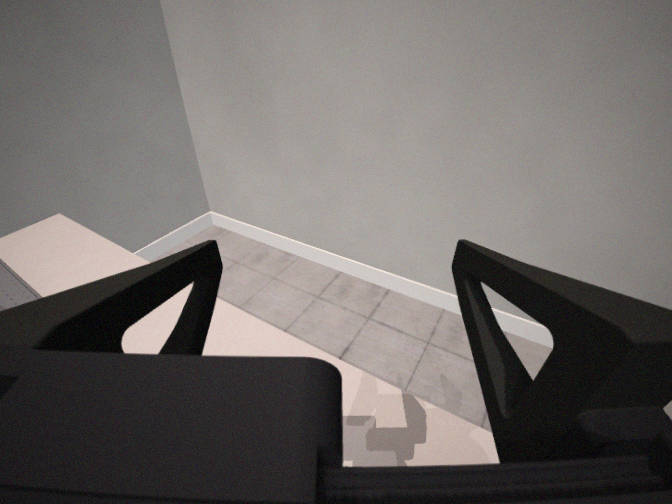

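Advance halfway slowly, staying a little high over the sill.

Emit:
{"name": "execute_actions", "arguments": {"actions": [{"rows":[[-0.345,1.69,1.145,0.066,-0.535,-0.315,0.53,-1,0.2,0.45,-0.25,0,0,1],[-0.34,1.695,1.16,0.062,-0.53,-0.31,0.53,-1,0.2,0.45,-0.25,0,0,1],[-0.335,1.705,1.175,0.058,-0.525,-0.305,0.53,-1,0.2,0.45,-0.25,0,0,1],[-0.33,1.715,1.19,0.054,-0.52,-0.3,0.53,-1,0.2,0.45,-0.25,0,0,1],[-0.325,1.725,1.205,0.05,-0.515,-0.3,0.53,-1,0.2,0.45,-0.25,0,0,1],[-0.32,1.735,1.22,0.046,-0.51,-0.295,0.53,-1,0.2,0.45,-0.25,0,0,1],[-0.315,1.745,1.235,0.042,-0.505,-0.29,0.53,-1,0.2,0.45,-0.25,0,0,1],[-0.31,1.756,1.25,0.038,-0.5,-0.29,0.53,-1,0.2,0.45,-0.25,0,0,1],[-0.305,1.767,1.265,0.034,-0.495,-0.285,0.53,-1,0.2,0.45,-0.25,0,0,1],[-0.3,1.778,1.28,0.03,-0.49,-0.28,0.53,-1,0.2,0.45,-0.25,0,0,1],[-0.295,1.79,1.295,0.026,-0.485,-0.28,0.53,-1,0.2,0.45,-0.25,0,0,1],[-0.29,1.8,1.31,0.022,-0.48,-0.275,0.53,-1,0.2,0.45,-0.25,0,0,1],[-0.285,1.81,1.325,0.02,-0.478,-0.27,0.53,-1,0.2,0.45,-0.25,0,0,1],[-0.28,1.82,1.335,0.018,-0.475,-0.27,0.53,-1,0.2,0.45,-0.25,0,0,1]]}], "pictures": false}}

Emit:
{"name": "execute_actions", "arguments": {"actions": [{"steps":8}], "pictures": false}}

Scene clock: 236.50 s of 12600.00 s.
left_arm: end_effector_position=(+0.6848, +0.0711, +0.1763) grip_measured=+0.546 end_effector_quat_wxyz=(+0.531, -0.032, +0.846, -0.001) | right_arm: end_effector_position=(+0.1138, -0.5345, +0.3542) grip_measured=+1.000 end_effector_quat_wxyz=(+0.616, +0.348, +0.621, -0.336)
Joint positions: left_arm=[-0.293  1.799  1.259  0.028 -0.479 -0.295  0.073] | right_arm=[-1.005  0.194  0.425 -0.244  0.002  0.011  0.094]
Joint velocities: left_arm=[ 0.142  0.239  0.295 -0.027  0.066  0.022 -0.   ] | right_arm=[-0.005 -0.005 -0.012 -0.012 -0.037  0.037  0.   ]
Steps of this call (steps 1 to 30: the robot went on to your last target; steps 31 to 90: nothing new was sent; then 0.77 s passed at rest; steps 91 to 105: all 15 steps of this action). Readings (joint positions):
91: left_arm=[-0.357 1.693 1.076 0.072 -0.534 -0.314] | right_arm=[-1.005 0.194 0.425 -0.244 0.002 0.011]
92: left_arm=[-0.356 1.693 1.077 0.071 -0.534 -0.314] | right_arm=[-1.005 0.194 0.425 -0.244 0.002 0.011]
94: left_arm=[-0.353 1.696 1.087 0.063 -0.527 -0.314] | right_arm=[-1.005 0.194 0.425 -0.244 0.002 0.011]
98: left_arm=[-0.335 1.725 1.146 0.048 -0.507 -0.311] | right_arm=[-1.005 0.194 0.425 -0.244 0.002 0.011]
105: the state above

Scene clock: 236.77 s of 12600.00 s.
left_arm: end_effector_position=(+0.6909, +0.0769, +0.1671) grip_measured=+0.546 end_effector_quat_wxyz=(+0.525, -0.032, +0.850, +0.006) | right_arm: end_effector_position=(+0.1138, -0.5345, +0.3542) grip_measured=+1.000 end_effector_quat_wxyz=(+0.616, +0.348, +0.621, -0.336)
Joint positions: left_arm=[-0.281  1.819  1.27   0.021 -0.478 -0.288  0.073] | right_arm=[-1.005  0.194  0.425 -0.244  0.002  0.011  0.094]
Joint velocities: left_arm=[-0.005 -0.015 -0.012  0.002  0.022  0.007 -0.   ] | right_arm=[ 0.005 -0.005 -0.017  0.002 -0.007 -0.037  0.   ]
Steps of this call (steps 1 to 8: the robot went on to your last target). Readings (joint positions):
1: left_arm=[-0.288 1.807 1.267 0.027 -0.479 -0.293] | right_arm=[-1.005 0.194 0.425 -0.244 0.002 0.011]
2: left_arm=[-0.285 1.812 1.270 0.027 -0.479 -0.292] | right_arm=[-1.005 0.194 0.425 -0.244 0.002 0.011]
4: left_arm=[-0.281 1.817 1.270 0.023 -0.479 -0.290] | right_arm=[-1.005 0.194 0.425 -0.244 0.002 0.011]
8: the state above

Emit:
{"name": "execute_actions", "arguments": {"actions": [{"rows":[[-0.276,1.835,1.35,0.015,-0.47,-0.26,0.53,-1,0.2,0.45,-0.25,0,0,1],[-0.272,1.848,1.365,0.012,-0.467,-0.26,0.53,-1,0.2,0.45,-0.25,0,0,1],[-0.268,1.86,1.38,0.009,-0.463,-0.255,0.53,-1,0.2,0.45,-0.25,0,0,1],[-0.264,1.871,1.395,0.006,-0.46,-0.255,0.53,-1,0.2,0.45,-0.25,0,0,1],[-0.26,1.882,1.41,0.003,-0.456,-0.25,0.53,-1,0.2,0.45,-0.25,0,0,1],[-0.256,1.893,1.425,0,-0.452,-0.25,0.53,-1,0.2,0.45,-0.25,0,0,1],[-0.252,1.904,1.44,-0.003,-0.449,-0.245,0.53,-1,0.2,0.45,-0.25,0,0,1],[-0.247,1.915,1.455,-0.006,-0.445,-0.24,0.53,-1,0.2,0.45,-0.25,0,0,1],[-0.243,1.926,1.47,-0.009,-0.441,-0.24,0.53,-1,0.2,0.45,-0.25,0,0,1],[-0.238,1.937,1.485,-0.012,-0.438,-0.235,0.53,-1,0.2,0.45,-0.25,0,0,1],[-0.234,1.947,1.5,-0.015,-0.434,-0.235,0.53,-1,0.2,0.45,-0.25,0,0,1],[-0.23,1.957,1.515,-0.018,-0.43,-0.23,0.53,-1,0.2,0.45,-0.25,0,0,1],[-0.225,1.966,1.53,-0.02,-0.427,-0.23,0.53,-1,0.2,0.45,-0.25,0,0,1],[-0.221,1.973,1.545,-0.02,-0.424,-0.23,0.53,-1,0.2,0.45,-0.25,0,0,1]]}], "pictures": false}}

Emit:
{"name": "execute_actions", "arguments": {"actions": [{"steps":8}]}}

Scene clock: 241.50 s of 12600.00 s.
left_arm: end_effector_position=(+0.7534, +0.0730, +0.1549) grip_measured=+0.546 end_effector_quat_wxyz=(+0.523, -0.024, +0.852, +0.005) | right_arm: end_effector_position=(+0.1138, -0.5345, +0.3542) grip_measured=+1.000 end_effector_quat_wxyz=(+0.616, +0.348, +0.621, -0.336)
Joint positions: left_arm=[-0.237  1.962  1.456 -0.014 -0.428 -0.252  0.073] | right_arm=[-1.005  0.194  0.425 -0.244  0.002  0.011  0.094]
Joint velocities: left_arm=[ 0.142  0.259  0.3   -0.022 -0.022  0.066 -0.001] | right_arm=[-0.005 -0.005 -0.017 -0.017 -0.037 -0.007  0.   ]
Steps of this call (steps 1 to 30: the robot went on to your last target; steps 31 to 90: nothing new was sent; then 1.23 s passed at rest; steps 91 to 105: all 15 steps of this action). Readings (joint positions):
91: left_arm=[-0.281 1.820 1.271 0.021 -0.476 -0.285] | right_arm=[-1.005 0.194 0.425 -0.244 0.002 0.011]
92: left_arm=[-0.281 1.822 1.274 0.019 -0.473 -0.283] | right_arm=[-1.005 0.194 0.425 -0.244 0.002 0.011]
94: left_arm=[-0.280 1.834 1.291 0.014 -0.467 -0.279] | right_arm=[-1.005 0.194 0.425 -0.244 0.002 0.011]
98: left_arm=[-0.272 1.882 1.357 0.005 -0.451 -0.270] | right_arm=[-1.005 0.194 0.425 -0.244 0.002 0.011]
105: the state above

Scene clock: 241.77 s of 12600.00 s.
left_arm: end_effector_position=(+0.7614, +0.0830, +0.1521) grip_measured=+0.546 end_effector_quat_wxyz=(+0.523, -0.029, +0.852, +0.011) | right_arm: end_effector_position=(+0.1138, -0.5345, +0.3542) grip_measured=+1.000 end_effector_quat_wxyz=(+0.616, +0.348, +0.621, -0.336)
Joint positions: left_arm=[-0.22   1.975  1.47  -0.016 -0.427 -0.247  0.073] | right_arm=[-1.005  0.194  0.425 -0.244  0.002  0.011  0.094]
Joint velocities: left_arm=[-0.005 -0.005 -0.027  0.007 -0.007  0.037 -0.   ] | right_arm=[-0.005 -0.005 -0.002  0.007  0.022  0.007  0.   ]
Steps of this call (steps 1 to 8: the robot went on to your last target). Readings (joint positions):
1: left_arm=[-0.232 1.969 1.465 -0.014 -0.428 -0.251] | right_arm=[-1.005 0.194 0.425 -0.244 0.002 0.011]
2: left_arm=[-0.228 1.973 1.469 -0.014 -0.428 -0.250] | right_arm=[-1.005 0.194 0.425 -0.244 0.002 0.011]
4: left_arm=[-0.222 1.975 1.470 -0.015 -0.428 -0.249] | right_arm=[-1.005 0.194 0.425 -0.244 0.002 0.011]
8: the state above
camera_calibration (this result's frames):
cam_left_wrist: T_world_to_cam=[[0.0561677, -0.998394, -0.00740612, 0.0429597], [-0.884395, -0.0463092, -0.464436, 0.75331], [0.463347, 0.0326362, -0.885576, -0.0989387], [0, 0, 0, 1]] pos_world=[0.709654, 0.0810048, 0.262565]
cam_right_wrist: T_world_to_cam=[[-0.843191, -0.537085, -0.0238303, -0.18316], [-0.305098, 0.514541, -0.80135, 0.596481], [0.442655, -0.668421, -0.59772, -0.0751668], [0, 0, 0, 1]] pos_world=[0.0608191, -0.45553, 0.428696]

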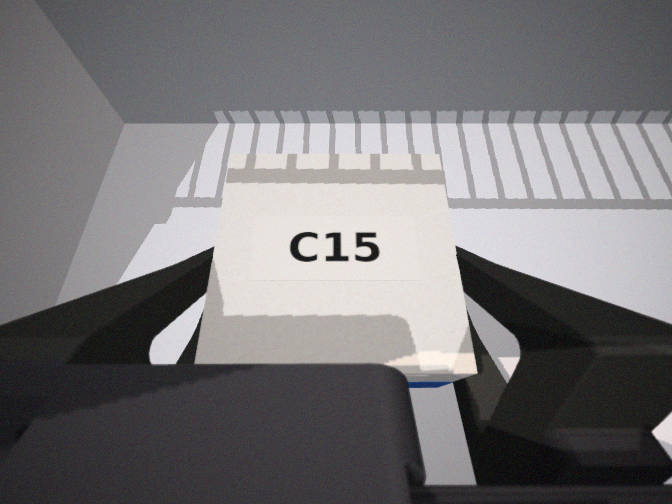

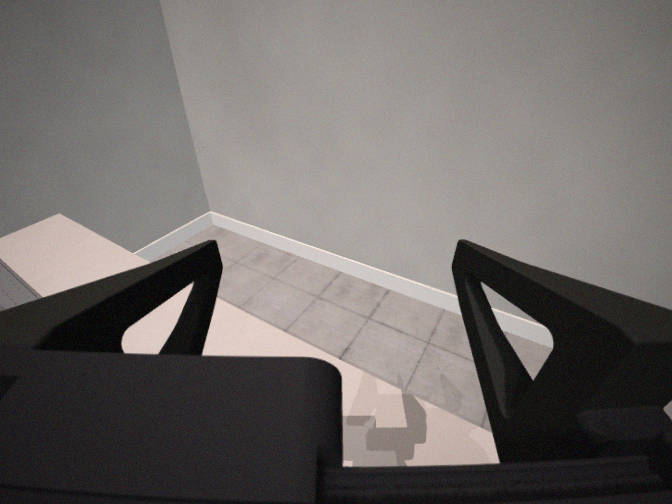

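Lower a touch, release, then withdraw.

Emit:
{"name": "execute_actions", "arguments": {"actions": [{"rows":[[-0.221,1.995,1.52,-0.01,-0.424,-0.24,0.53,-1,0.2,0.45,-0.25,0,0,1],[-0.221,1.995,1.52,-0.01,-0.424,-0.24,0.53,-1,0.2,0.45,-0.25,0,0,1],[-0.221,1.995,1.52,-0.01,-0.424,-0.24,0.53,-1,0.2,0.45,-0.25,0,0,1],[-0.221,1.995,1.52,-0.01,-0.424,-0.24,0.53,-1,0.2,0.45,-0.25,0,0,1],[-0.221,1.995,1.52,-0.01,-0.424,-0.24,0.53,-1,0.2,0.45,-0.25,0,0,1],[-0.221,1.995,1.52,-0.01,-0.424,-0.24,0.53,-1,0.2,0.45,-0.25,0,0,1],[-0.221,1.995,1.52,-0.01,-0.424,-0.24,0.53,-1,0.2,0.45,-0.25,0,0,1],[-0.221,1.995,1.52,-0.01,-0.424,-0.24,0.53,-1,0.2,0.45,-0.25,0,0,1],[-0.221,1.985,1.5,-0.01,-0.424,-0.24,0.6,-1,0.2,0.45,-0.25,0,0,1],[-0.221,1.985,1.5,-0.01,-0.424,-0.24,1,-1,0.2,0.45,-0.25,0,0,1]]}], "pictures": false}}

Emit:
{"name": "execute_actions", "arguments": {"actions": [{"rows":[[-0.23,1.95,1.46,-0.01,-0.432,-0.245,1,-1,0.2,0.45,-0.25,0,0,1],[-0.24,1.93,1.44,0,-0.44,-0.25,1,-1,0.2,0.45,-0.25,0,0,1],[-0.25,1.91,1.415,0.005,-0.448,-0.255,1,-1,0.2,0.45,-0.25,0,0,1],[-0.26,1.89,1.39,0.01,-0.456,-0.26,1,-1,0.2,0.45,-0.25,0,0,1],[-0.27,1.87,1.36,0.02,-0.464,-0.265,1,-1,0.2,0.45,-0.25,0,0,1],[-0.28,1.85,1.33,0.025,-0.472,-0.27,1,-1,0.2,0.45,-0.25,0,0,1],[-0.29,1.83,1.3,0.03,-0.48,-0.275,1,-1,0.2,0.45,-0.25,0,0,1],[-0.3,1.81,1.27,0.04,-0.49,-0.28,1,-1,0.2,0.45,-0.25,0,0,1],[-0.31,1.79,1.24,0.045,-0.5,-0.285,1,-1,0.2,0.45,-0.25,0,0,1],[-0.32,1.77,1.21,0.05,-0.51,-0.29,1,-1,0.2,0.45,-0.25,0,0,1],[-0.33,1.75,1.18,0.06,-0.52,-0.295,1,-1,0.2,0.45,-0.25,0,0,1],[-0.34,1.72,1.14,0.065,-0.53,-0.3,1,-1,0.2,0.45,-0.25,0,0,1],[-0.35,1.68,1.09,0.07,-0.54,-0.3,1,-1,0.2,0.45,-0.25,0,0,1]]}], "pictures": false}}

Emit:
{"name": "execute_actions", "arguments": {"actions": [{"rows":[[-0.3,1.0,0.45,0.85,-0.2,0,1,-0.5,0.2,0.45,-0.25,0,0,-1]]}], "pictures": false}}

Emit:
{"name": "execute_actions", "arguments": {"actions": [{"steps":20}]}}

Scene clock: 249.27 s of 12600.00 s.
left_arm: end_effector_position=(+0.7615, +0.0829, +0.1466) grip_measured=+1.000 end_effector_quat_wxyz=(+0.520, -0.027, +0.854, +0.012) | right_arm: end_effector_position=(+0.1138, -0.5345, +0.3542) grip_measured=+1.000 end_effector_quat_wxyz=(+0.616, +0.348, +0.621, -0.336)
Joint positions: left_arm=[-0.22   1.982  1.47  -0.016 -0.427 -0.246  0.094] | right_arm=[-1.005  0.194  0.425 -0.244  0.002  0.011  0.094]
Joint velocities: left_arm=[-0.005 -0.005 -0.007  0.002  0.051 -0.022  0.   ] | right_arm=[-0.005  0.005 -0.002 -0.022 -0.022  0.007  0.   ]
Steps of this call (steps 1 to 30: the robot went on to your last target; steps 31 to 90: nothing new was sent; then 4.00 s passed at rest; steps 91 to 105: all 15 steps of this action). Readings (joint positions):
91: left_arm=[-0.220 1.976 1.470 -0.016 -0.427 -0.246] | right_arm=[-1.005 0.194 0.425 -0.244 0.002 0.011]
92: left_arm=[-0.220 1.976 1.470 -0.016 -0.427 -0.246] | right_arm=[-1.005 0.194 0.425 -0.244 0.002 0.011]
94: left_arm=[-0.220 1.979 1.470 -0.016 -0.427 -0.246] | right_arm=[-1.005 0.194 0.425 -0.244 0.002 0.011]
98: left_arm=[-0.220 1.982 1.470 -0.016 -0.427 -0.246] | right_arm=[-1.005 0.194 0.425 -0.244 0.002 0.011]
105: the state above

Scene clock: 249.77 s of 12600.00 s.
left_arm: end_effector_position=(+0.6266, +0.0707, +0.1474) grip_measured=+1.000 end_effector_quat_wxyz=(+0.512, -0.003, +0.859, +0.027) | right_arm: end_effector_position=(+0.1138, -0.5345, +0.3542) grip_measured=+1.000 end_effector_quat_wxyz=(+0.616, +0.348, +0.621, -0.336)
Joint positions: left_arm=[-0.349  1.731  1.105  0.041 -0.533 -0.275  0.094] | right_arm=[-1.005  0.194  0.425 -0.244  0.002  0.011  0.094]
Joint velocities: left_arm=[-0.288 -0.65  -0.637  0.002 -0.022 -0.037  0.   ] | right_arm=[ 0.005 -0.005 -0.002 -0.012  0.037 -0.066  0.   ]
Steps of this call (steps 1 to 15: all 15 steps of this action). Readings (joint positions):
1: left_arm=[-0.220 1.982 1.469 -0.016 -0.427 -0.246] | right_arm=[-1.005 0.194 0.425 -0.244 0.002 0.011]
2: left_arm=[-0.221 1.981 1.465 -0.016 -0.431 -0.246] | right_arm=[-1.005 0.194 0.425 -0.244 0.002 0.011]
4: left_arm=[-0.225 1.968 1.438 -0.013 -0.445 -0.246] | right_arm=[-1.005 0.194 0.425 -0.244 0.002 0.011]
8: left_arm=[-0.255 1.900 1.322 0.003 -0.478 -0.252] | right_arm=[-1.005 0.194 0.425 -0.244 0.002 0.011]
15: the state above

Scene clock: 250.27 s of 12600.00 s.
left_arm: end_effector_position=(+0.4271, +0.1537, +0.3547) grip_measured=+1.000 end_effector_quat_wxyz=(+0.778, +0.060, +0.604, -0.163) | right_arm: end_effector_position=(+0.2116, -0.4303, +0.3542) grip_measured=-0.978 end_effector_quat_wxyz=(+0.682, +0.178, +0.689, -0.168)
Joint positions: left_arm=[-0.31   0.989  0.455  0.806 -0.206 -0.05   0.094] | right_arm=[-0.494  0.194  0.425 -0.244 -0.002  0.011  0.001]
Joint velocities: left_arm=[ 0.015 -0.767 -0.056  0.613 -0.007  0.139  0.   ] | right_arm=[-0.073 -0.015 -0.012  0.002  0.007  0.037 -0.   ]
Steps of this call (steps 1 to 15: all 15 steps of this action). Readings (joint positions):
1: left_arm=[-0.354 1.702 1.070 0.074 -0.482 -0.254] | right_arm=[-0.986 0.194 0.425 -0.244 0.008 0.011]
2: left_arm=[-0.354 1.665 1.018 0.137 -0.421 -0.227] | right_arm=[-0.928 0.194 0.425 -0.244 0.009 0.011]
4: left_arm=[-0.346 1.570 0.900 0.247 -0.314 -0.184] | right_arm=[-0.759 0.194 0.425 -0.244 0.007 0.011]
8: left_arm=[-0.326 1.346 0.668 0.470 -0.229 -0.125] | right_arm=[-0.474 0.194 0.425 -0.244 -0.002 0.011]
15: the state above

Scene clock: 250.93 s of 12600.00 s.
left_arm: end_effector_position=(+0.4259, +0.1546, +0.3592) grip_measured=+1.000 end_effector_quat_wxyz=(+0.788, +0.067, +0.593, -0.153) | right_arm: end_effector_position=(+0.2114, -0.4306, +0.3542) grip_measured=-0.978 end_effector_quat_wxyz=(+0.682, +0.178, +0.689, -0.169)
Joint positions: left_arm=[-0.309  0.994  0.452  0.841 -0.204 -0.017  0.094] | right_arm=[-0.495  0.194  0.425 -0.244 -0.002  0.011  0.001]
Joint velocities: left_arm=[-0.015 -0.015 -0.007 -0.007  0.007  0.007  0.   ] | right_arm=[-0.024  0.005 -0.002 -0.012 -0.022  0.037 -0.001]
Steps of this call (steps 1 to 20: the robot went on to your last target). Readings (joint positions):
1: left_arm=[-0.309 0.970 0.454 0.824 -0.206 -0.043] | right_arm=[-0.495 0.194 0.425 -0.244 -0.002 0.011]
2: left_arm=[-0.309 0.962 0.454 0.835 -0.205 -0.038] | right_arm=[-0.495 0.194 0.425 -0.244 -0.002 0.011]
4: left_arm=[-0.309 0.966 0.454 0.841 -0.205 -0.030] | right_arm=[-0.495 0.194 0.425 -0.244 -0.002 0.011]
8: left_arm=[-0.309 0.990 0.453 0.841 -0.204 -0.022] | right_arm=[-0.495 0.194 0.425 -0.244 -0.002 0.011]
20: the state above
camera_calibration (this result's frames):
cam_left_wrist: T_world_to_cam=[[-0.310847, -0.948619, 0.0591373, 0.259557], [-0.320329, 0.0459805, -0.94619, 0.474653], [0.894854, -0.313063, -0.318163, -0.0965063], [0, 0, 0, 1]] pos_world=[0.319086, 0.194184, 0.403057]
cam_right_wrist: T_world_to_cam=[[-0.46997, -0.88237, -0.0235008, -0.272717], [-0.518852, 0.297695, -0.801355, 0.524641], [0.714088, -0.364419, -0.597727, 0.0245648], [0, 0, 0, 1]] pos_world=[0.126501, -0.387868, 0.428697]

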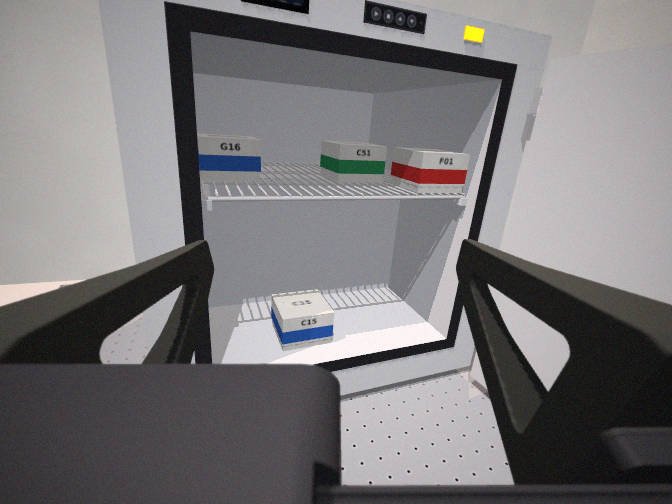

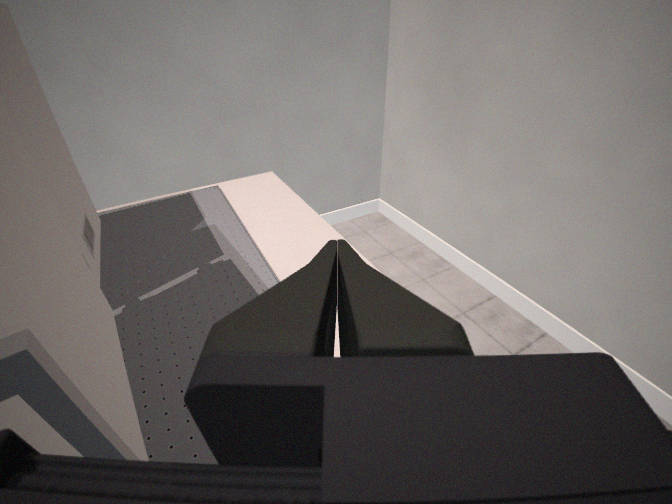

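Emit:
{"name": "execute_actions", "arguments": {"actions": [{"rows":[[0.8,0.4,0.5,0,0,0,1,-0.7,0.714,0.74,0,0,0,-1]]}], "pictures": false}}

Emit:
{"name": "execute_actions", "arguments": {"actions": [{"rows":[[0.8,0.4,0.5,0,0,0,1,-0.66,0.714,0.74,0,0,0,-1],[0.8,0.4,0.5,0,0,0,1,-0.62,0.714,0.74,0,0,0,-1],[0.8,0.4,0.5,0,0,0,1,-0.58,0.714,0.74,0,0,0,-1],[0.8,0.4,0.5,0,0,0,1,-0.54,0.714,0.74,0,0,0,-1],[0.8,0.4,0.5,0,0,0,1,-0.5,0.714,0.74,0,0,0,-1],[0.8,0.4,0.5,0,0,0,1,-0.47,0.714,0.74,0,0,0,-1],[0.8,0.4,0.5,0,0,0,1,-0.44,0.714,0.74,0,0,0,-1],[0.8,0.4,0.5,0,0,0,1,-0.41,0.714,0.74,0,0,0,-1],[0.8,0.4,0.5,0,0,0,1,-0.38,0.714,0.74,0,0,0,-1],[0.8,0.4,0.5,0,0,0,1,-0.35,0.714,0.74,0,0,0,-1],[0.8,0.4,0.5,0,0,0,1,-0.32,0.714,0.74,0,0,0,-1],[0.8,0.4,0.5,0,0,0,1,-0.29,0.714,0.74,0,0,0,-1],[0.8,0.4,0.5,0,0,0,1,-0.26,0.714,0.74,0,0,0,-1],[0.8,0.4,0.5,0,0,0,1,-0.23,0.714,0.74,0,0,0,-1],[0.8,0.4,0.5,0,0,0,1,-0.2,0.714,0.74,0,0,0,-1]]}]}}

Scene clock: 258.53 s of 12600.00 s.
left_arm: end_effector_position=(+0.3213, +0.4757, +0.3885) grip_measured=+1.000 end_effector_quat_wxyz=(+0.727, -0.154, +0.650, +0.160) | right_arm: end_effector_position=(+0.2824, -0.5656, +0.4045) grip_measured=-0.978 end_effector_quat_wxyz=(+0.643, +0.254, +0.685, -0.231)
Joint positions: left_arm=[ 0.656  0.369  0.451  0.026 -0.002 -0.016  0.094] | right_arm=[-0.7    0.745  0.703 -0.024 -0.003  0.011  0.001]
Joint velocities: left_arm=[ 2.681  0.103  0.017 -0.252 -0.037 -0.037  0.   ] | right_arm=[ 0.015 -0.103 -0.002  0.017 -0.037 -0.007 -0.   ]
Steps of this call (steps 1 to 15: the robot went on to your last target; steps 16 to 90: nothing new was sent; then 4.10 s passed at rest; steps 91 to 105: all 15 steps of this action). Readings (joint positions):
91: left_arm=[-0.294 0.980 0.452 0.807 -0.149 -0.016] | right_arm=[-0.501 0.205 0.428 -0.231 -0.003 0.011]
92: left_arm=[-0.260 0.947 0.452 0.735 -0.096 -0.016] | right_arm=[-0.521 0.233 0.440 -0.204 -0.003 0.011]
94: left_arm=[-0.163 0.853 0.451 0.603 -0.046 -0.016] | right_arm=[-0.577 0.324 0.486 -0.155 -0.003 0.011]
98: left_arm=[0.058 0.612 0.451 0.347 -0.015 -0.016] | right_arm=[-0.668 0.567 0.621 -0.069 -0.003 0.011]
105: the state above

Scene clock: 259.03 s of 12600.00 s.
left_arm: end_effector_position=(+0.3024, +0.5214, +0.3767) grip_measured=+1.000 end_effector_quat_wxyz=(+0.699, -0.208, +0.651, +0.211) | right_arm: end_effector_position=(+0.3614, -0.4027, +0.4132) grip_measured=-0.978 end_effector_quat_wxyz=(+0.686, +0.098, +0.716, -0.086)
Joint positions: left_arm=[ 0.808  0.393  0.451  0.007 -0.004 -0.016  0.094] | right_arm=[-0.258  0.724  0.703 -0.022  0.     0.011  0.001]
Joint velocities: left_arm=[ 0.005 -0.005  0.002  0.007 -0.066 -0.066  0.   ] | right_arm=[ 0.825 -0.005  0.012 -0.007  0.007  0.022  0.   ]
Steps of this call (steps 1 to 15: all 15 steps of this action). Readings (joint positions):
1: left_arm=[0.737 0.373 0.451 0.019 -0.003 -0.016] | right_arm=[-0.698 0.741 0.703 -0.022 -0.002 0.011]
2: left_arm=[0.794 0.379 0.451 0.013 -0.004 -0.016] | right_arm=[-0.689 0.735 0.703 -0.022 -0.001 0.011]
4: left_arm=[0.830 0.389 0.451 0.009 -0.004 -0.016] | right_arm=[-0.641 0.728 0.703 -0.022 0.000 0.011]
8: left_arm=[0.811 0.393 0.451 0.007 -0.004 -0.016] | right_arm=[-0.473 0.724 0.703 -0.022 0.000 0.011]
15: the state above
camera_calibration (this result's frames):
cam_left_wrist: T_world_to_cam=[[0.571424, -0.82065, -0.00277446, 0.257889], [-0.431165, -0.297342, -0.851871, 0.611805], [0.698263, 0.487976, -0.523744, -0.146397], [0, 0, 0, 1]] pos_world=[0.218648, 0.464991, 0.44522]
cam_right_wrist: T_world_to_cam=[[-0.252296, -0.967361, -0.0236527, -0.289017], [-0.596979, 0.174841, -0.782973, 0.612546], [0.761553, -0.18342, -0.621606, 0.0285606], [0, 0, 0, 1]] pos_world=[0.271009, -0.381443, 0.490525]

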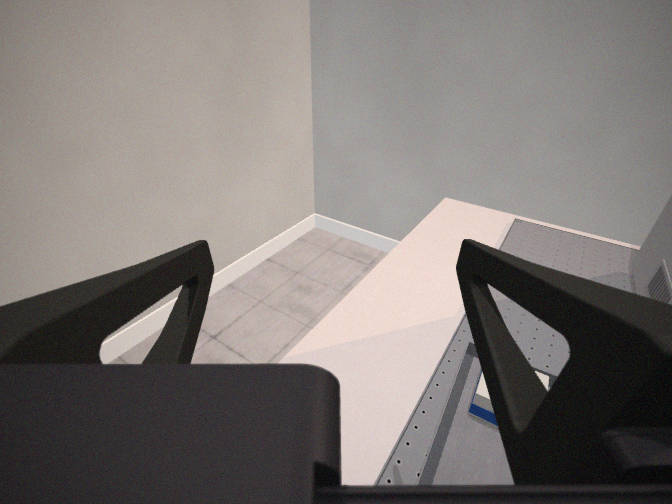

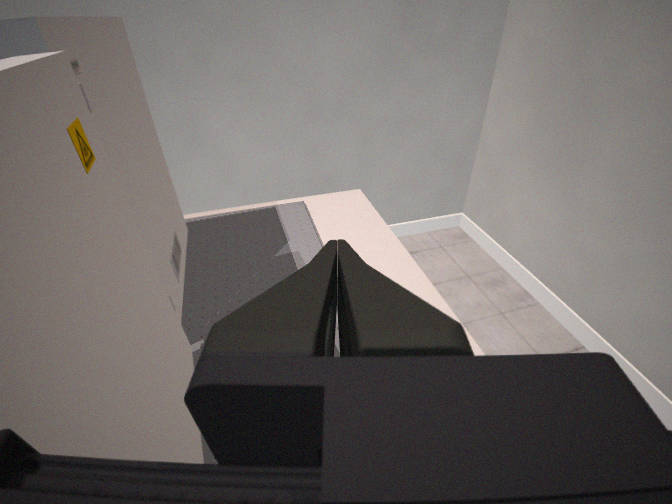

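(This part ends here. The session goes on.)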